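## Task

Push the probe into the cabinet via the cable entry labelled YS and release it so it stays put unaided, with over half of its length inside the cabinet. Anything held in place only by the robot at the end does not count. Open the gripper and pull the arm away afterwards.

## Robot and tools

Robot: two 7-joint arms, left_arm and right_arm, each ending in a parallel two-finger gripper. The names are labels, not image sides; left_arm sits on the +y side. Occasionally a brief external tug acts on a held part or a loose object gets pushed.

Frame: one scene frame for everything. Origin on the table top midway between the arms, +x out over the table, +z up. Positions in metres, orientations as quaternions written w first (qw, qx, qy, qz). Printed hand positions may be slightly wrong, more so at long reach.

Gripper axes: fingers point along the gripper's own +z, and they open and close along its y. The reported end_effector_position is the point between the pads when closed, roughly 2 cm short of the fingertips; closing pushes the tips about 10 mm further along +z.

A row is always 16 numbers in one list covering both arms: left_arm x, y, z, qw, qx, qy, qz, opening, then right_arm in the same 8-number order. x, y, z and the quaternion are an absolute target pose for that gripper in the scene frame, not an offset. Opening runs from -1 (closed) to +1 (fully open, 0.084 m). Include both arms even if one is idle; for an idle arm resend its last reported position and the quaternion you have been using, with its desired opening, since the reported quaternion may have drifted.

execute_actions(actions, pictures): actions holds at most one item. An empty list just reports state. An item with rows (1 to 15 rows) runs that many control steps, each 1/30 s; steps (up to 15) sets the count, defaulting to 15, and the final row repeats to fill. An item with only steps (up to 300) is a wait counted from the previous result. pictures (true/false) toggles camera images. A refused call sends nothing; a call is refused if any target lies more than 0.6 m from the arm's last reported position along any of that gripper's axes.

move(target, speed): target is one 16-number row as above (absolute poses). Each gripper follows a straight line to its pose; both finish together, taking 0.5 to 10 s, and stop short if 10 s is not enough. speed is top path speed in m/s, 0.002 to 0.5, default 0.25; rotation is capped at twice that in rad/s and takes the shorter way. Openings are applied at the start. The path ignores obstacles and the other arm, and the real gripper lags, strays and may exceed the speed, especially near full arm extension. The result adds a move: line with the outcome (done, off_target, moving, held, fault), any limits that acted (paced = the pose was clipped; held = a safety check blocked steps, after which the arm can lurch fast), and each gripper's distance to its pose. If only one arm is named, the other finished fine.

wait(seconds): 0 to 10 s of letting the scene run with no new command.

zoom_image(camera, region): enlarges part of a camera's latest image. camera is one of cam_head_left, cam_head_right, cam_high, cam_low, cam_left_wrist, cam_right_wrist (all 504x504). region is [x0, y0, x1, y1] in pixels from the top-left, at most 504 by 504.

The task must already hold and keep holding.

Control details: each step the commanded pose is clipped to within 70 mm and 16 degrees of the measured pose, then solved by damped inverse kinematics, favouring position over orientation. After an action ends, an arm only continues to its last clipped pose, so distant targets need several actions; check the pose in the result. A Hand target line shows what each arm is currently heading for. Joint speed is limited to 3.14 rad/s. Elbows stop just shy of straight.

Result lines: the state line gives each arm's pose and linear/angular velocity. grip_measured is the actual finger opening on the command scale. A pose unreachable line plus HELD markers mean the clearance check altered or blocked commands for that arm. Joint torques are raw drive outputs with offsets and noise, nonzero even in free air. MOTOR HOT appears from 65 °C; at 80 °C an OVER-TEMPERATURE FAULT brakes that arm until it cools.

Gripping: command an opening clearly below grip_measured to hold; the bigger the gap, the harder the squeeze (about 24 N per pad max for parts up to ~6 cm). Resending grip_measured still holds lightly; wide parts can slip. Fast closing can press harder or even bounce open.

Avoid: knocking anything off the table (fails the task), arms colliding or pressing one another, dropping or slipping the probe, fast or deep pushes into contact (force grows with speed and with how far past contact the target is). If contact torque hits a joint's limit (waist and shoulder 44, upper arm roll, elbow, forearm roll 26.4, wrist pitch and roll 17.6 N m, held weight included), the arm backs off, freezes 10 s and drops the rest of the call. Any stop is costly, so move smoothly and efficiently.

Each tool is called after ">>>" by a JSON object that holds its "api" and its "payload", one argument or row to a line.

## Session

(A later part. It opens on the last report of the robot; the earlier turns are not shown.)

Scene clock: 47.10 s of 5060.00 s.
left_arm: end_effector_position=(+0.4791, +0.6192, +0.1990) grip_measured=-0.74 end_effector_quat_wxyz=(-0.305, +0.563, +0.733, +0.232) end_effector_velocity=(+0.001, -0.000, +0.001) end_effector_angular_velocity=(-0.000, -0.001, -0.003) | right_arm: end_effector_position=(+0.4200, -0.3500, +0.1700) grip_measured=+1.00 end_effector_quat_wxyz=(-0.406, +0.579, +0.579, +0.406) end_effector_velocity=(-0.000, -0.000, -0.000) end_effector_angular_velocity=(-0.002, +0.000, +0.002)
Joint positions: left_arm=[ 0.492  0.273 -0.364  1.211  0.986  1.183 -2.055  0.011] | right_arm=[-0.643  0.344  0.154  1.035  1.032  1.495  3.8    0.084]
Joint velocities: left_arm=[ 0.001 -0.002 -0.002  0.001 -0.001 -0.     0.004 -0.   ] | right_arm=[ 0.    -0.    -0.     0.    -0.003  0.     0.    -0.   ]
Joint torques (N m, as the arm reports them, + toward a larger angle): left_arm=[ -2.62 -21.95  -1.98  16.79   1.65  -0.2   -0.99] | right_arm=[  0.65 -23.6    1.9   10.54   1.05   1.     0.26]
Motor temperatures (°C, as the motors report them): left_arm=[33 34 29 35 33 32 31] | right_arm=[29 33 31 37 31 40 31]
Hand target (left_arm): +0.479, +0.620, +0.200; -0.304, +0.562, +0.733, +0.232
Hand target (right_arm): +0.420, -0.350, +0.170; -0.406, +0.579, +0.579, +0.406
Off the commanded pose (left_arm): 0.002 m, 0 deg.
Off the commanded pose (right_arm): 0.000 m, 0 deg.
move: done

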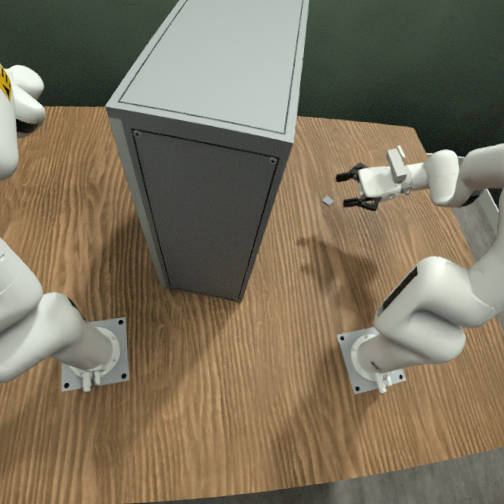

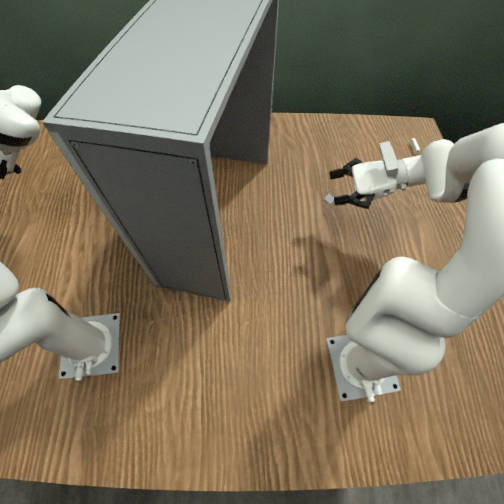

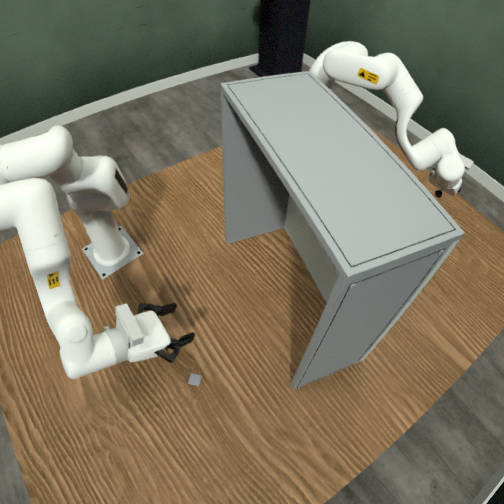

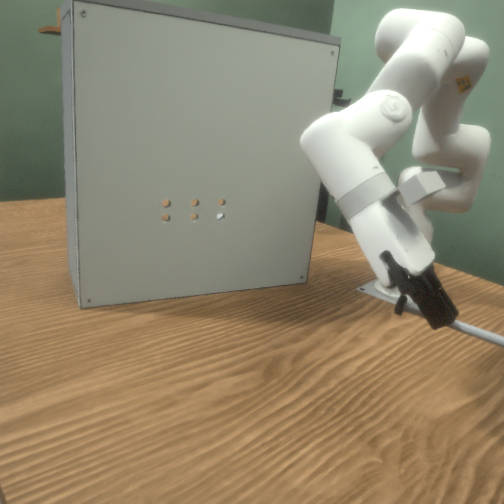

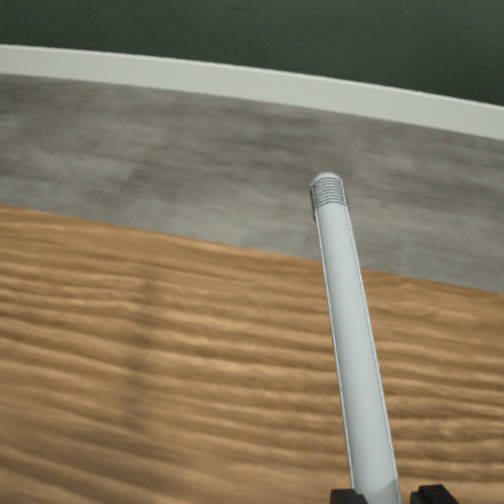

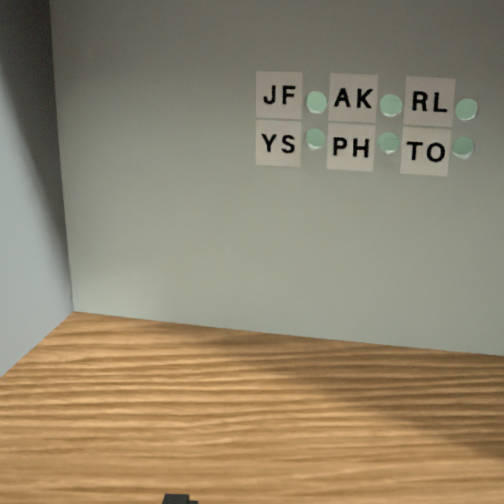

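>>> {"api": "move", "payload": {
  "target": [0.45,0.58,0.22,0,0.924,0,0.383,-1,0.42,-0.35,0.17,-0.406,0.579,0.579,0.406,1],
  "speed": 0.35
}}

>>> {"api": "move", "payload": {
  "target": [0.5,0.47,0.2,0.293,0.594,-0.708,0.246,-1,0.42,-0.35,0.17,-0.406,0.579,0.579,0.406,1],
  "speed": 0.35
}}

Scene clock: 61.67 s of 5060.00 s.
left_arm: end_effector_position=(+0.4503, +0.5796, +0.2186) grip_measured=-0.74 end_effector_quat_wxyz=(-0.001, +0.923, -0.000, +0.384) end_effector_velocity=(-0.002, +0.002, -0.002) end_effector_angular_velocity=(-0.006, +0.008, +0.004) | right_arm: end_effector_position=(+0.4200, -0.3500, +0.1700) grip_measured=+1.00 end_effector_quat_wxyz=(-0.406, +0.579, +0.579, +0.406) end_effector_velocity=(-0.000, +0.000, -0.000) end_effector_angular_velocity=(+0.000, +0.000, +0.001)
Joint positions: left_arm=[ 0.833  0.162 -0.009  1.022  2.008 -0.697 -1.32   0.011] | right_arm=[-0.643  0.344  0.154  1.035  1.032  1.495  3.8    0.084]
Joint velocities: left_arm=[-0.002  0.006  0.006  0.009  0.016 -0.004 -0.018 -0.   ] | right_arm=[-0.     0.     0.001 -0.001 -0.001  0.    -0.001 -0.   ]
Joint torques (N m, as the arm reports them, + toward a larger angle): left_arm=[ -2.5  -18.43  -0.7   14.49  -1.92  -1.21  -1.01] | right_arm=[  0.56 -23.52   1.92  10.66   1.05   1.     0.29]
Motor temperatures (°C, as the motors report them): left_arm=[33 34 29 36 33 32 31] | right_arm=[29 33 31 37 31 40 31]
Hand target (left_arm): +0.450, +0.580, +0.219; -0.001, +0.924, -0.000, +0.383
Hand target (right_arm): +0.420, -0.350, +0.170; -0.406, +0.579, +0.579, +0.406
Off the commanded pose (left_arm): 0.001 m, 0 deg.
Off the commanded pose (right_arm): 0.000 m, 0 deg.
After step 90, 8.43 s passed at rest.
move: done

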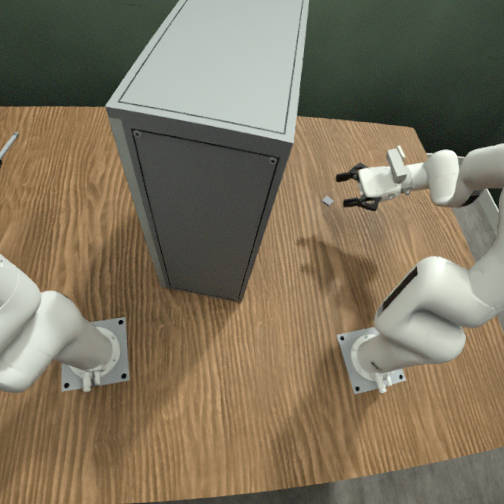

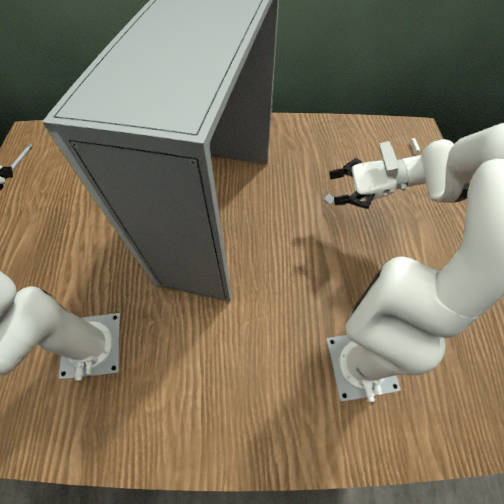

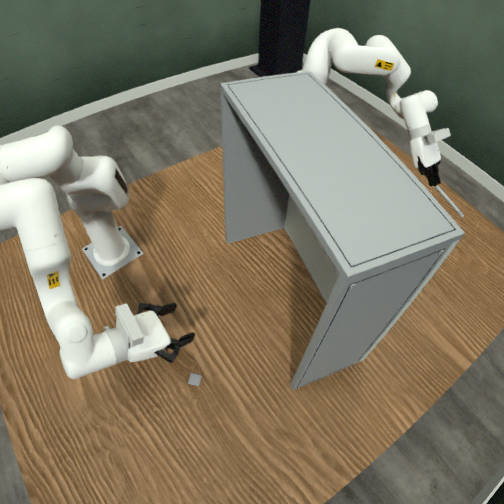

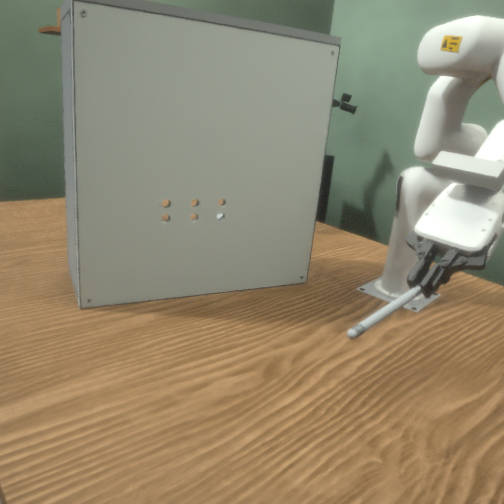

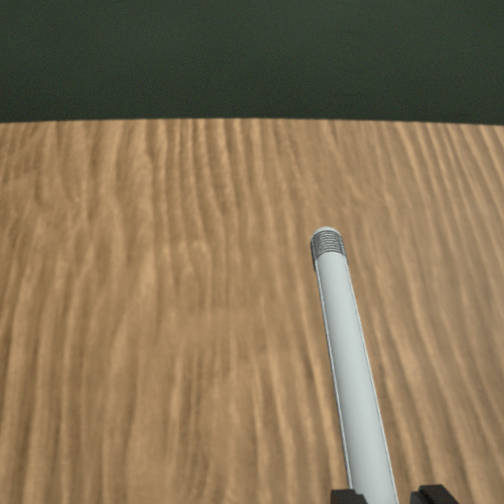

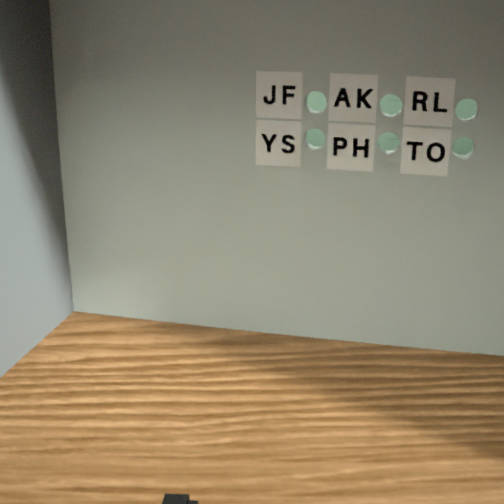

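Scene clock: 64.63 s of 5060.00 s.
left_arm: end_effector_position=(+0.5002, +0.4700, +0.1999) grip_measured=-0.74 end_effector_quat_wxyz=(-0.218, -0.623, +0.698, -0.278) end_effector_velocity=(+0.000, -0.001, -0.001) end_effector_angular_velocity=(-0.003, +0.003, -0.013) | right_arm: end_effector_position=(+0.4200, -0.3500, +0.1700) grip_measured=+1.00 end_effector_quat_wxyz=(-0.406, +0.579, +0.579, +0.406) end_effector_velocity=(-0.000, +0.000, -0.000) end_effector_angular_velocity=(+0.002, +0.001, -0.002)
Joint positions: left_arm=[ 0.566  1.103 -0.402  2.456  2.841 -1.69  -0.985  0.011] | right_arm=[-0.643  0.344  0.154  1.035  1.032  1.495  3.8    0.084]
Joint velocities: left_arm=[ 0.064  0.054 -0.289  0.049  0.237  0.    -0.102 -0.   ] | right_arm=[-0.    -0.    -0.    -0.001  0.002 -0.    -0.    -0.   ]
Joint torques (N m, as the arm reports them, + toward a larger angle): left_arm=[ -3.04 -30.35  -4.48  12.86  -1.14  -1.46  -0.96] | right_arm=[  0.47 -23.48   1.88  10.59   1.13   0.93   0.26]
Motor temperatures (°C, as the motors report them): left_arm=[33 34 29 36 33 32 31] | right_arm=[29 33 31 37 31 40 31]
Hand target (left_arm): +0.500, +0.470, +0.200; -0.218, -0.623, +0.698, -0.278
Hand target (right_arm): +0.420, -0.350, +0.170; -0.406, +0.579, +0.579, +0.406
Off the commanded pose (left_arm): 0.000 m, 10 deg.
Off the commanded pose (right_arm): 0.000 m, 0 deg.
joint sent to its limit (left arm) — the command would take joint 6 (wrist pitch) past its lower limit, so that joint was sent only as far as its limit.
move: off_target (left_arm)

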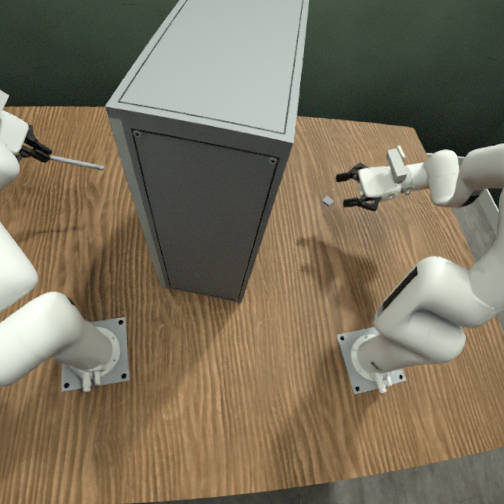

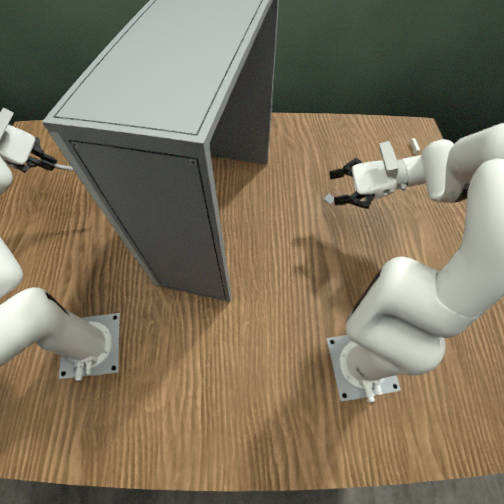

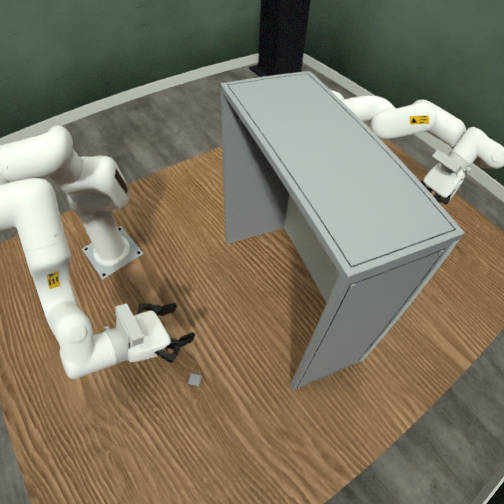

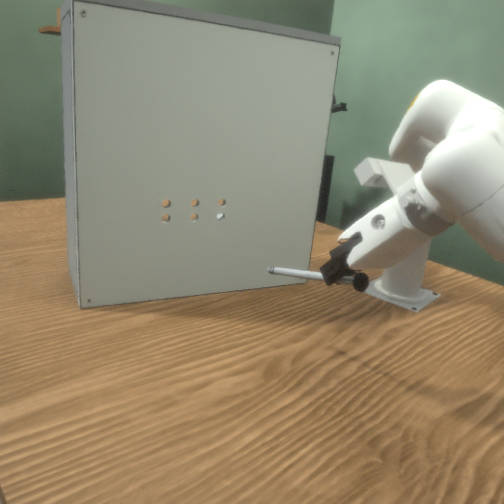

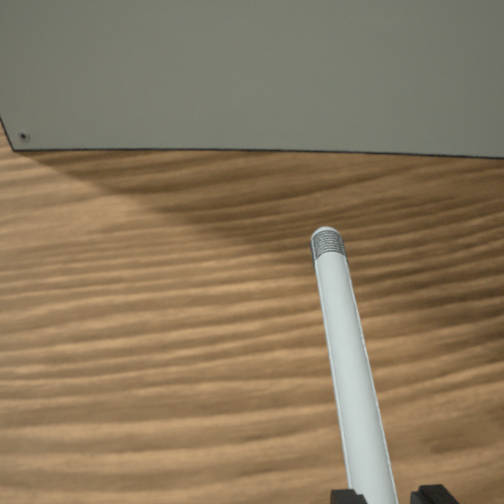

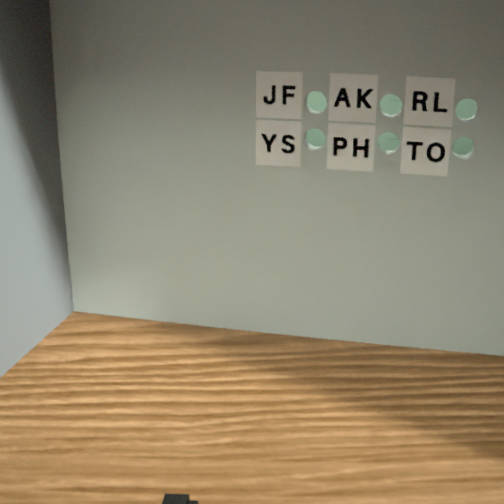

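>>> {"api": "move", "payload": {
  "target": [0.45,0.58,0.22,0,0.924,0,0.383,-1,0.42,-0.35,0.17,-0.406,0.579,0.579,0.406,1],
  "speed": 0.3
}}

>>> {"api": "move", "payload": {
  "target": [0.47,0.61,0.22,-0.233,0.733,0.563,0.304,-1,0.42,-0.35,0.17,-0.406,0.579,0.579,0.406,1],
  "speed": 0.3
}}

>>> {"api": "move", "payload": {
  "target": [0.47,0.58,0.25,0,1,0,0,-1,0.42,-0.35,0.17,-0.406,0.579,0.579,0.406,1],
  "speed": 0.3
}}

Scene clock: 77.23 s of 5060.00 s.
left_arm: end_effector_position=(+0.4491, +0.5799, +0.2194) grip_measured=-0.74 end_effector_quat_wxyz=(-0.000, +0.925, -0.001, +0.380) end_effector_velocity=(+0.000, +0.000, +0.000) end_effector_angular_velocity=(+0.001, -0.001, +0.004) | right_arm: end_effector_position=(+0.4200, -0.3500, +0.1700) grip_measured=+1.00 end_effector_quat_wxyz=(-0.406, +0.579, +0.579, +0.406) end_effector_velocity=(+0.000, +0.000, +0.000) end_effector_angular_velocity=(-0.001, -0.001, +0.001)
Joint positions: left_arm=[ 1.219  0.18  -0.43   1.049  2.126 -0.647 -1.416  0.011] | right_arm=[-0.643  0.344  0.154  1.035  1.032  1.495  3.8    0.084]
Joint velocities: left_arm=[ 0.001 -0.002 -0.001 -0.002 -0.003  0.003  0.001 -0.   ] | right_arm=[ 0.    -0.     0.001  0.002 -0.001 -0.     0.    -0.   ]
Joint torques (N m, as the arm reports them, + toward a larger angle): left_arm=[ -2.84 -16.39  -2.02  14.41  -1.94  -1.09  -1.06] | right_arm=[  0.78 -23.82   1.87  10.63   1.1    1.01   0.35]
Motor temperatures (°C, as the motors report them): left_arm=[33 34 30 35 33 32 31] | right_arm=[29 33 31 38 31 40 31]
Hand target (left_arm): +0.449, +0.580, +0.220; -0.001, +0.925, -0.001, +0.380
Hand target (right_arm): +0.420, -0.350, +0.170; -0.406, +0.579, +0.579, +0.406
Off the commanded pose (left_arm): 0.001 m, 0 deg.
Off the commanded pose (right_arm): 0.000 m, 0 deg.
After step 90, 6.43 s passed at rest.
move: done

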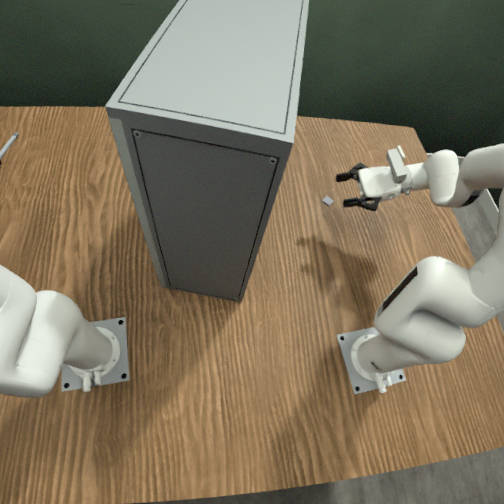

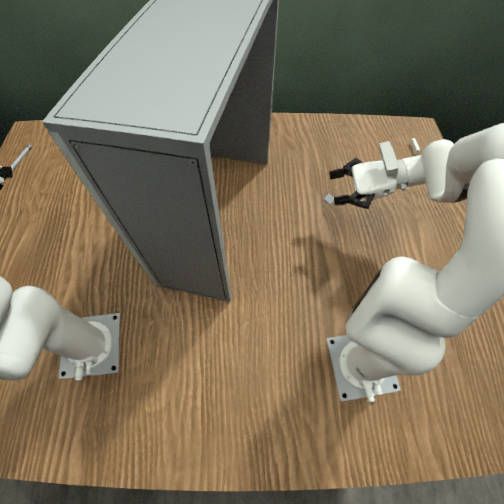

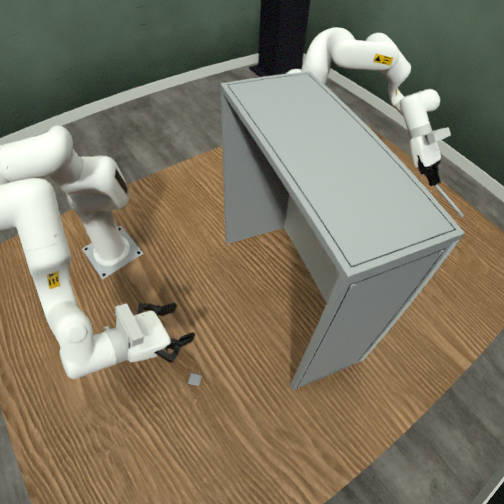

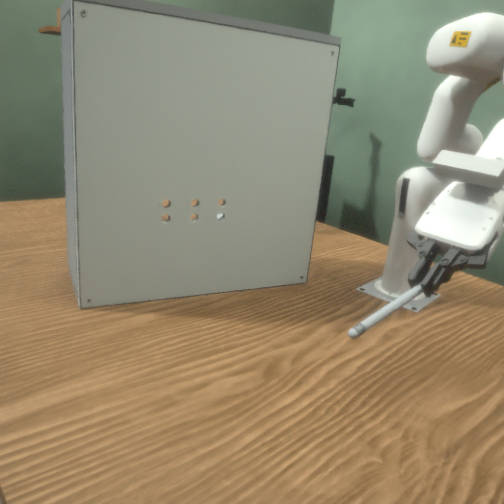

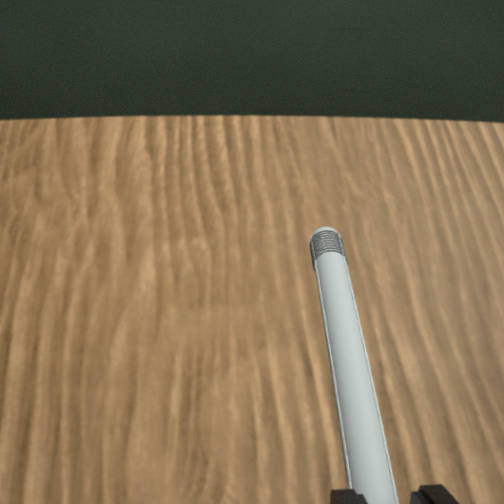

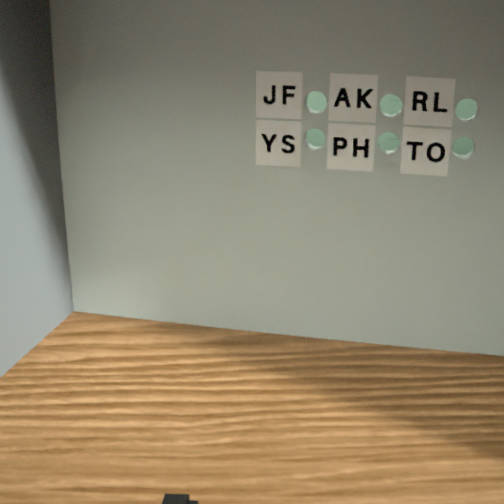

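Scene clock: 79.90 s of 5060.00 s.
left_arm: end_effector_position=(+0.4694, +0.6102, +0.2208) grip_measured=-0.74 end_effector_quat_wxyz=(-0.233, +0.733, +0.563, +0.303) end_effector_velocity=(+0.000, -0.001, -0.000) end_effector_angular_velocity=(+0.002, +0.002, +0.003) | right_arm: end_effector_position=(+0.4200, -0.3500, +0.1700) grip_measured=+1.00 end_effector_quat_wxyz=(-0.406, +0.579, +0.579, +0.406) end_effector_velocity=(+0.000, -0.000, +0.000) end_effector_angular_velocity=(+0.000, -0.001, -0.001)
Joint positions: left_arm=[ 1.035 -0.041 -0.739  0.86   1.083  0.63  -1.706  0.011] | right_arm=[-0.643  0.344  0.154  1.035  1.032  1.495  3.8    0.084]
Joint velocities: left_arm=[-0.002  0.003 -0.002  0.003  0.001  0.008 -0.003 -0.   ] | right_arm=[-0.    -0.    -0.    -0.     0.001  0.    -0.001  0.   ]
Joint torques (N m, as the arm reports them, + toward a larger angle): left_arm=[ -2.44 -12.11   0.19  17.04   0.67  -0.68  -1.11] | right_arm=[  0.55 -23.61   2.    10.59   1.08   0.97   0.28]
Motor temperatures (°C, as the motors report them): left_arm=[33 34 30 35 33 32 31] | right_arm=[29 33 31 38 31 40 31]
Hand target (left_arm): +0.470, +0.610, +0.221; -0.233, +0.733, +0.563, +0.303
Hand target (right_arm): +0.420, -0.350, +0.170; -0.406, +0.579, +0.579, +0.406
Off the commanded pose (left_arm): 0.001 m, 0 deg.
Off the commanded pose (right_arm): 0.000 m, 0 deg.
move: done

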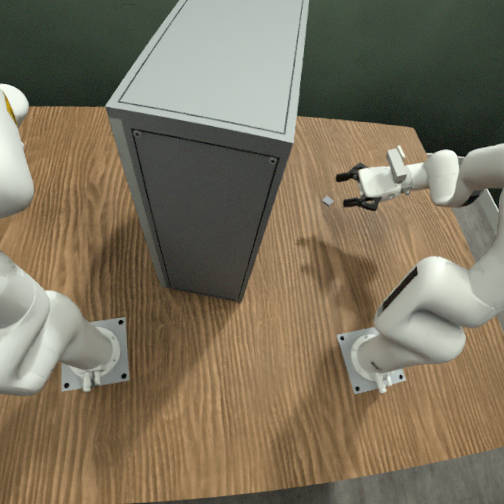

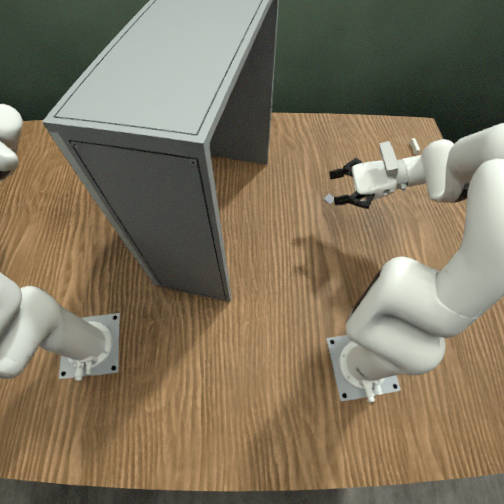

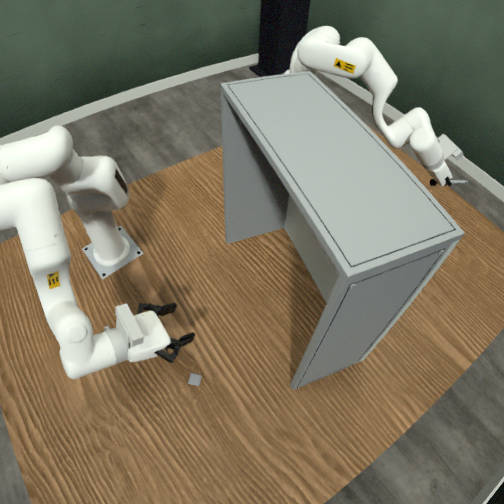

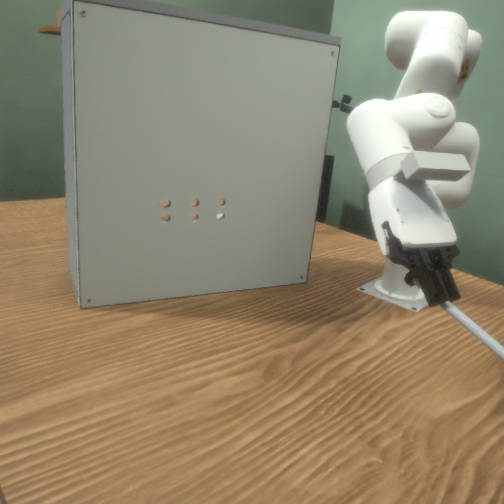

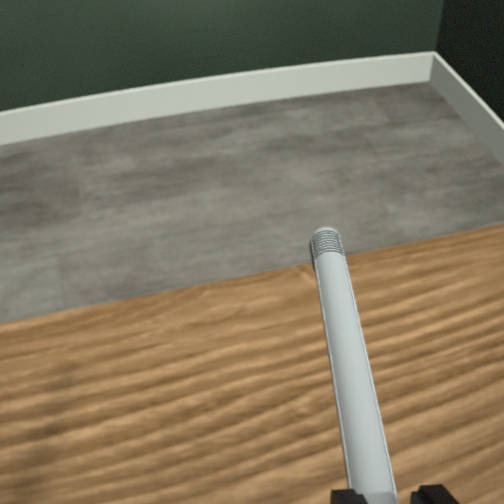

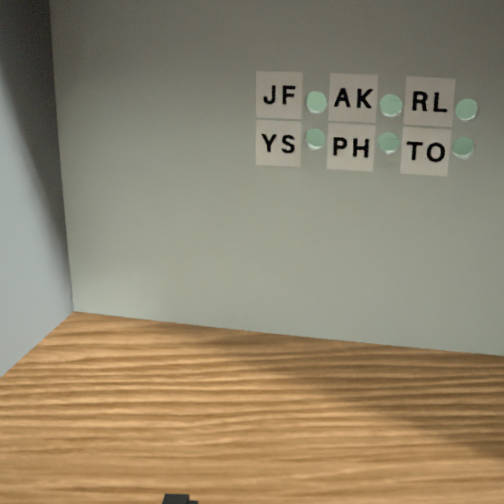

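Scene clock: 82.83 s of 5060.00 s.
left_arm: end_effector_position=(+0.4697, +0.5794, +0.2498) grip_measured=-0.74 end_effector_quat_wxyz=(+0.001, +1.000, -0.001, +0.000) end_effector_velocity=(+0.000, +0.000, +0.001) end_effector_angular_velocity=(-0.001, +0.002, -0.003) | right_arm: end_effector_position=(+0.4200, -0.3500, +0.1700) grip_measured=+1.00 end_effector_quat_wxyz=(-0.406, +0.579, +0.579, +0.406) end_effector_velocity=(-0.000, +0.000, -0.000) end_effector_angular_velocity=(+0.001, +0.001, -0.000)
Joint positions: left_arm=[ 0.9    0.157 -0.543  1.345  0.084  1.212  0.478  0.011] | right_arm=[-0.643  0.344  0.154  1.035  1.032  1.495  3.8    0.084]
Joint velocities: left_arm=[-0.001  0.004 -0.001  0.007  0.002  0.006  0.002  0.   ] | right_arm=[ 0.    -0.    -0.    -0.001  0.001  0.    -0.     0.   ]
Joint torques (N m, as the arm reports them, + toward a larger angle): left_arm=[ -2.48 -18.52  -1.92  17.66   0.71  -1.48  -0.98] | right_arm=[  0.56 -23.72   1.77  10.54   1.     1.02   0.29]
Motor temperatures (°C, as the motors report them): left_arm=[33 34 29 35 33 32 31] | right_arm=[29 33 31 38 31 40 31]
Hand target (left_arm): +0.470, +0.579, +0.250; +0.001, +1.000, -0.001, +0.000
Hand target (right_arm): +0.420, -0.350, +0.170; -0.406, +0.579, +0.579, +0.406
Off the commanded pose (left_arm): 0.001 m, 0 deg.
Off the commanded pose (right_arm): 0.000 m, 0 deg.
move: done

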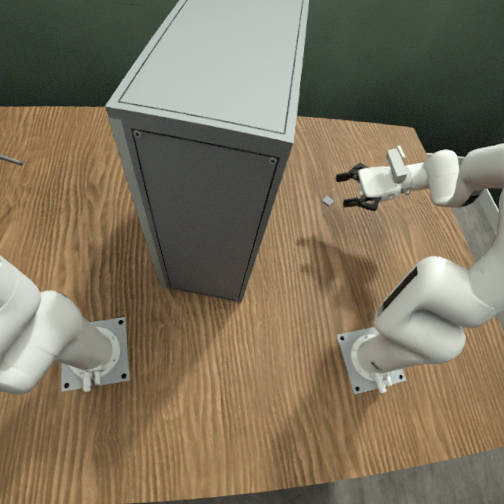

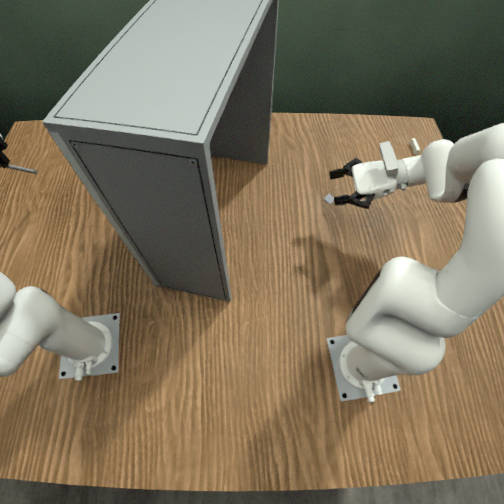

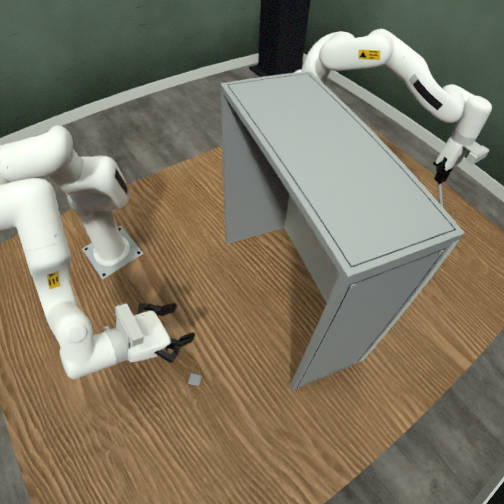

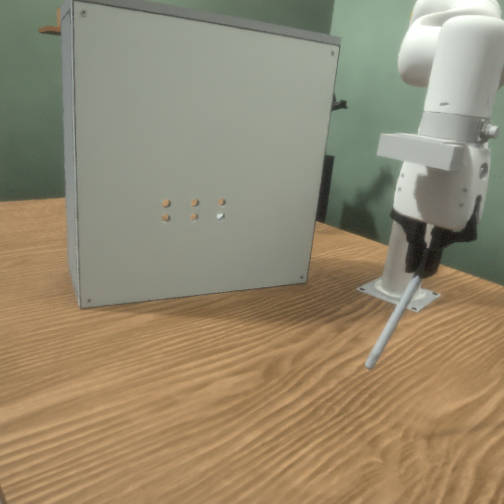

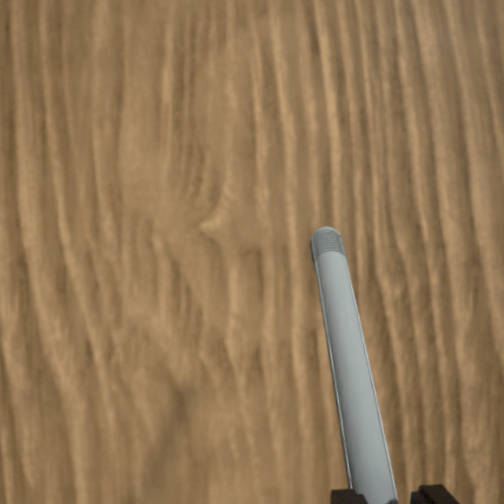

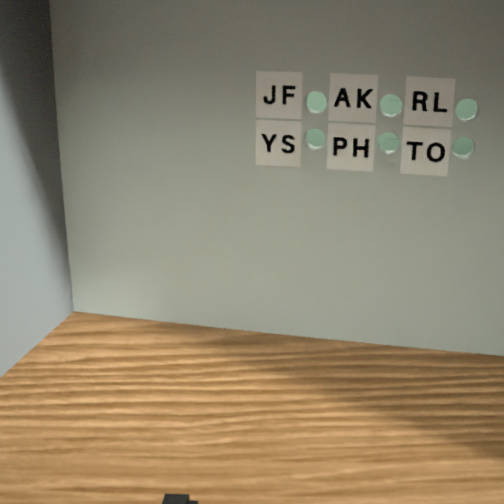

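>>> {"api": "move", "payload": {
  "target": [0.5,0.47,0.19,0.354,0.570,-0.679,0.297,-1,0.42,-0.35,0.17,-0.406,0.579,0.579,0.406,1],
  "speed": 0.3
}}

Scene clock: 90.73 s of 5060.00 s.
left_arm: end_effector_position=(+0.5001, +0.4702, +0.1901) grip_measured=-0.74 end_effector_quat_wxyz=(-0.353, -0.569, +0.680, -0.298) end_effector_velocity=(-0.001, +0.001, -0.001) end_effector_angular_velocity=(-0.001, +0.002, -0.003) | right_arm: end_effector_position=(+0.4200, -0.3500, +0.1700) grip_measured=+1.00 end_effector_quat_wxyz=(-0.406, +0.579, +0.579, +0.406) end_effector_velocity=(-0.001, -0.000, -0.001) end_effector_angular_velocity=(-0.000, +0.001, +0.000)
Joint positions: left_arm=[ 0.996  0.797 -0.757  1.742 -0.255  1.697  2.184  0.011] | right_arm=[-0.643  0.344  0.154  1.035  1.032  1.495  3.8    0.084]
Joint velocities: left_arm=[-0.002  0.003  0.002  0.004  0.002  0.005  0.001 -0.   ] | right_arm=[-0.    -0.    -0.001 -0.002 -0.001 -0.    -0.001 -0.   ]
Joint torques (N m, as the arm reports them, + toward a larger angle): left_arm=[ -2.6  -25.41 -10.04  13.82  -1.51   0.28  -1.01] | right_arm=[  0.61 -23.68   1.98  10.53   1.11   0.99   0.3 ]
Motor temperatures (°C, as the motors report them): left_arm=[33 34 30 36 33 32 31] | right_arm=[29 33 31 38 31 40 31]
Hand target (left_arm): +0.500, +0.470, +0.190; -0.353, -0.569, +0.680, -0.298
Hand target (right_arm): +0.420, -0.350, +0.170; -0.406, +0.579, +0.579, +0.406
Off the commanded pose (left_arm): 0.000 m, 0 deg.
Off the commanded pose (right_arm): 0.000 m, 0 deg.
After step 90, 1.27 s passed at rest.
move: done

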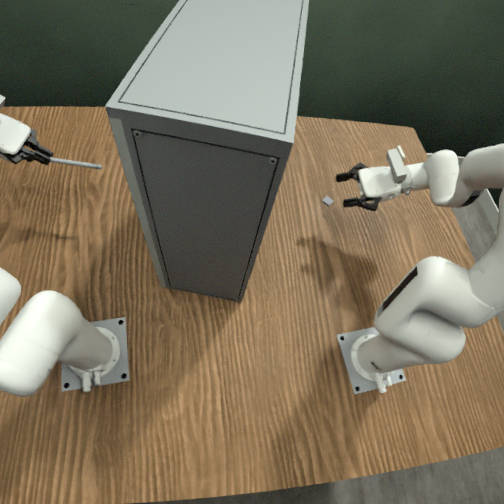

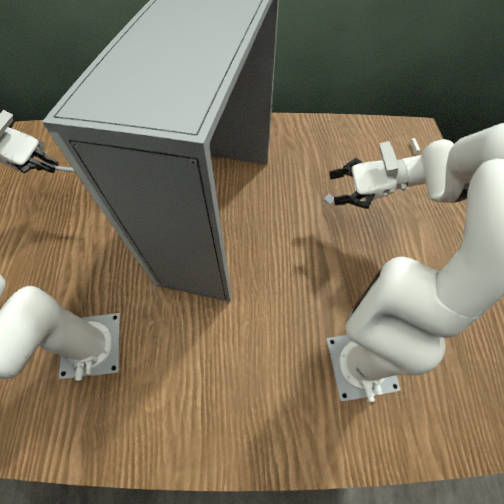

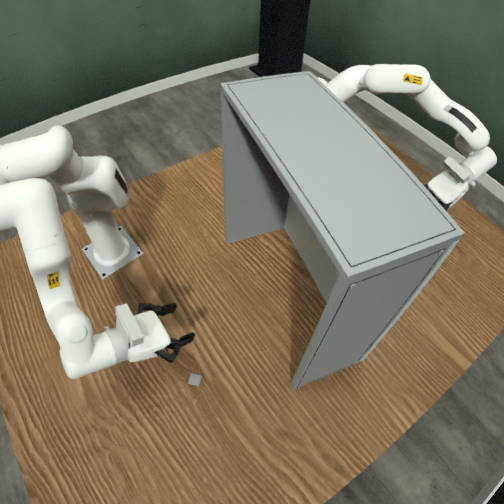

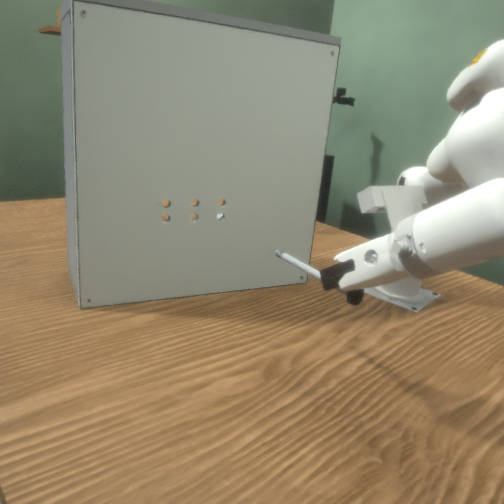

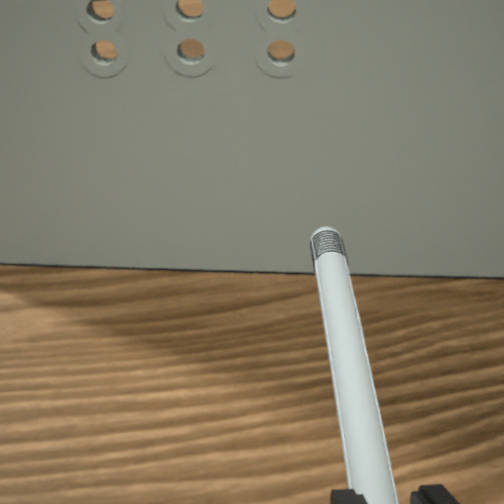

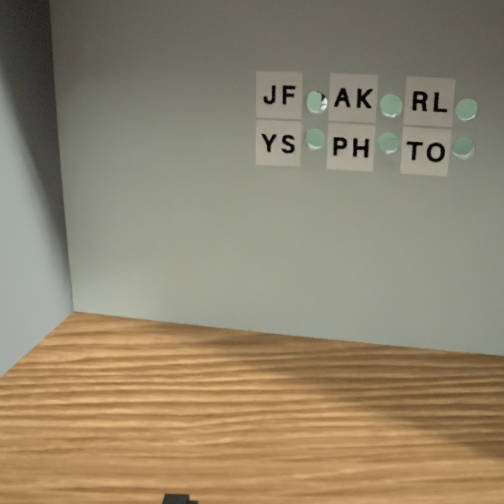

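>>> {"api": "move", "payload": {
  "target": [0.481,0.301,0.198,0.354,0.570,-0.679,0.297,-1,0.42,-0.35,0.17,-0.406,0.579,0.579,0.406,1],
  "speed": 0.1
}}

>>> {"api": "zoom_image", "payload": {
  "camera": "cam_low",
  "region": [180,180,320,280]
}}

Scene clock: 99.13 s of 5060.00 s.
left_arm: end_effector_position=(+0.4811, +0.3017, +0.1973) grip_measured=-0.74 end_effector_quat_wxyz=(-0.354, -0.570, +0.679, -0.297) end_effector_velocity=(-0.001, -0.001, -0.001) end_effector_angular_velocity=(-0.000, +0.001, -0.000) | right_arm: end_effector_position=(+0.4200, -0.3500, +0.1700) grip_measured=+1.00 end_effector_quat_wxyz=(-0.406, +0.579, +0.579, +0.406) end_effector_velocity=(-0.000, +0.001, -0.000) end_effector_angular_velocity=(+0.001, +0.001, -0.000)
Joint positions: left_arm=[ 1.021  0.478 -0.925  1.221 -0.498  1.379  2.172  0.011] | right_arm=[-0.643  0.344  0.154  1.035  1.032  1.495  3.8    0.084]
Joint velocities: left_arm=[ 0.    -0.    -0.001 -0.003 -0.001 -0.002  0.001  0.   ] | right_arm=[ 0.     0.     0.001 -0.001  0.001  0.     0.    -0.   ]
Joint torques (N m, as the arm reports them, + toward a larger angle): left_arm=[ -2.78 -16.73  -8.05  14.66  -1.03   0.3   -0.91] | right_arm=[  0.73 -23.75   1.87  10.63   1.05   1.01   0.27]
Motor temperatures (°C, as the motors report them): left_arm=[33 34 30 36 33 32 31] | right_arm=[29 33 31 38 31 40 31]
Hand target (left_arm): +0.481, +0.301, +0.197; -0.354, -0.570, +0.679, -0.297
Hand target (right_arm): +0.420, -0.350, +0.170; -0.406, +0.579, +0.579, +0.406
Off the commanded pose (left_arm): 0.001 m, 0 deg.
Off the commanded pose (right_arm): 0.000 m, 0 deg.
After step 90, 3.33 s passed at rest.
move: done

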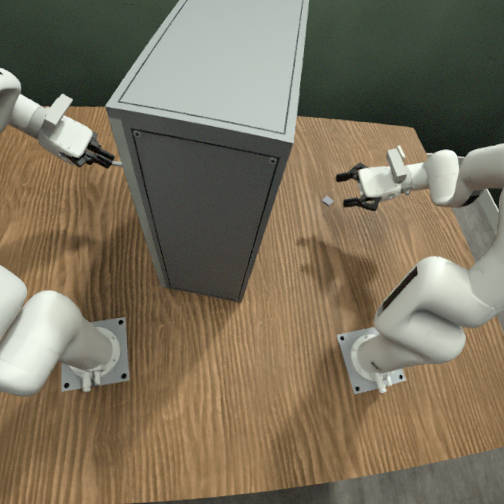

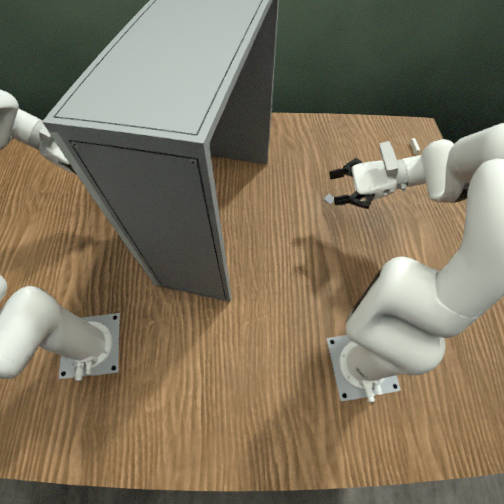

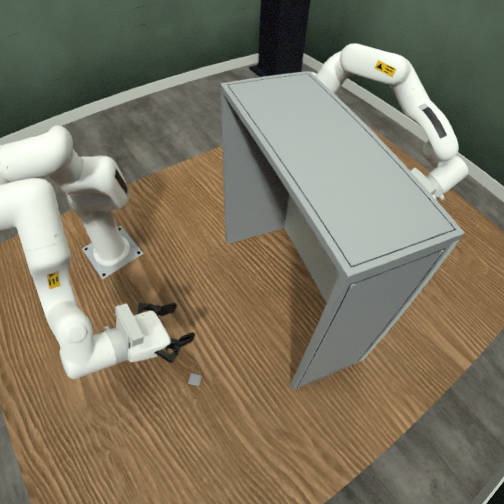

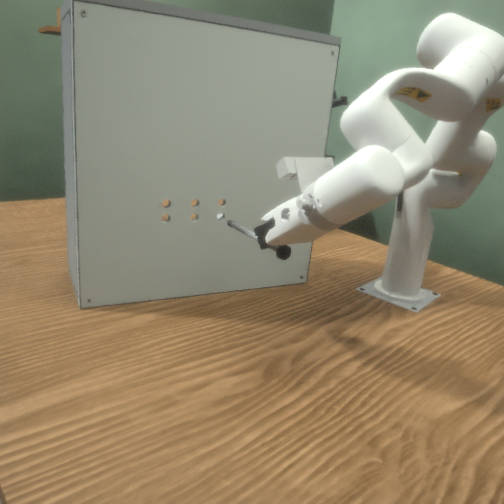

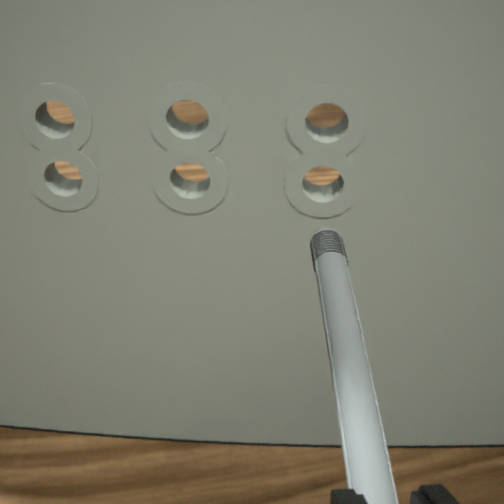

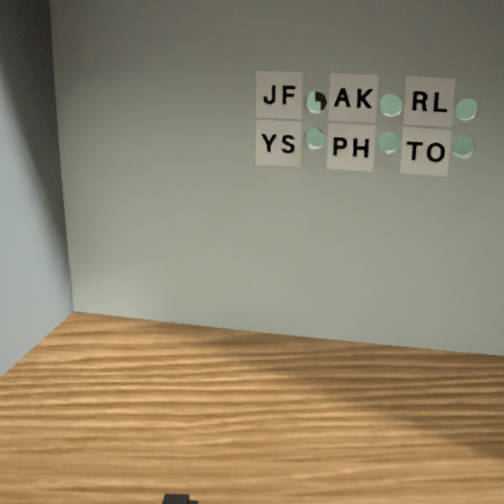

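Region (180, 180, 320, 280) of cam_low's 504x504 image, scaled by 3.600, with more detail than that image has; it fills the top 360 rows of this view, and the rest is white.

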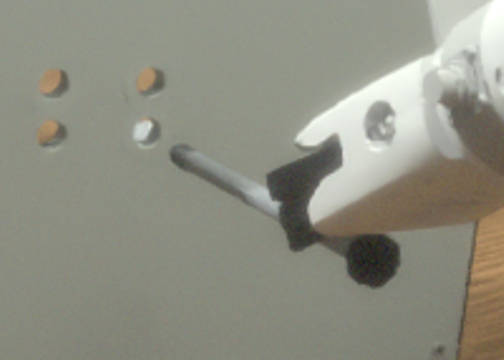

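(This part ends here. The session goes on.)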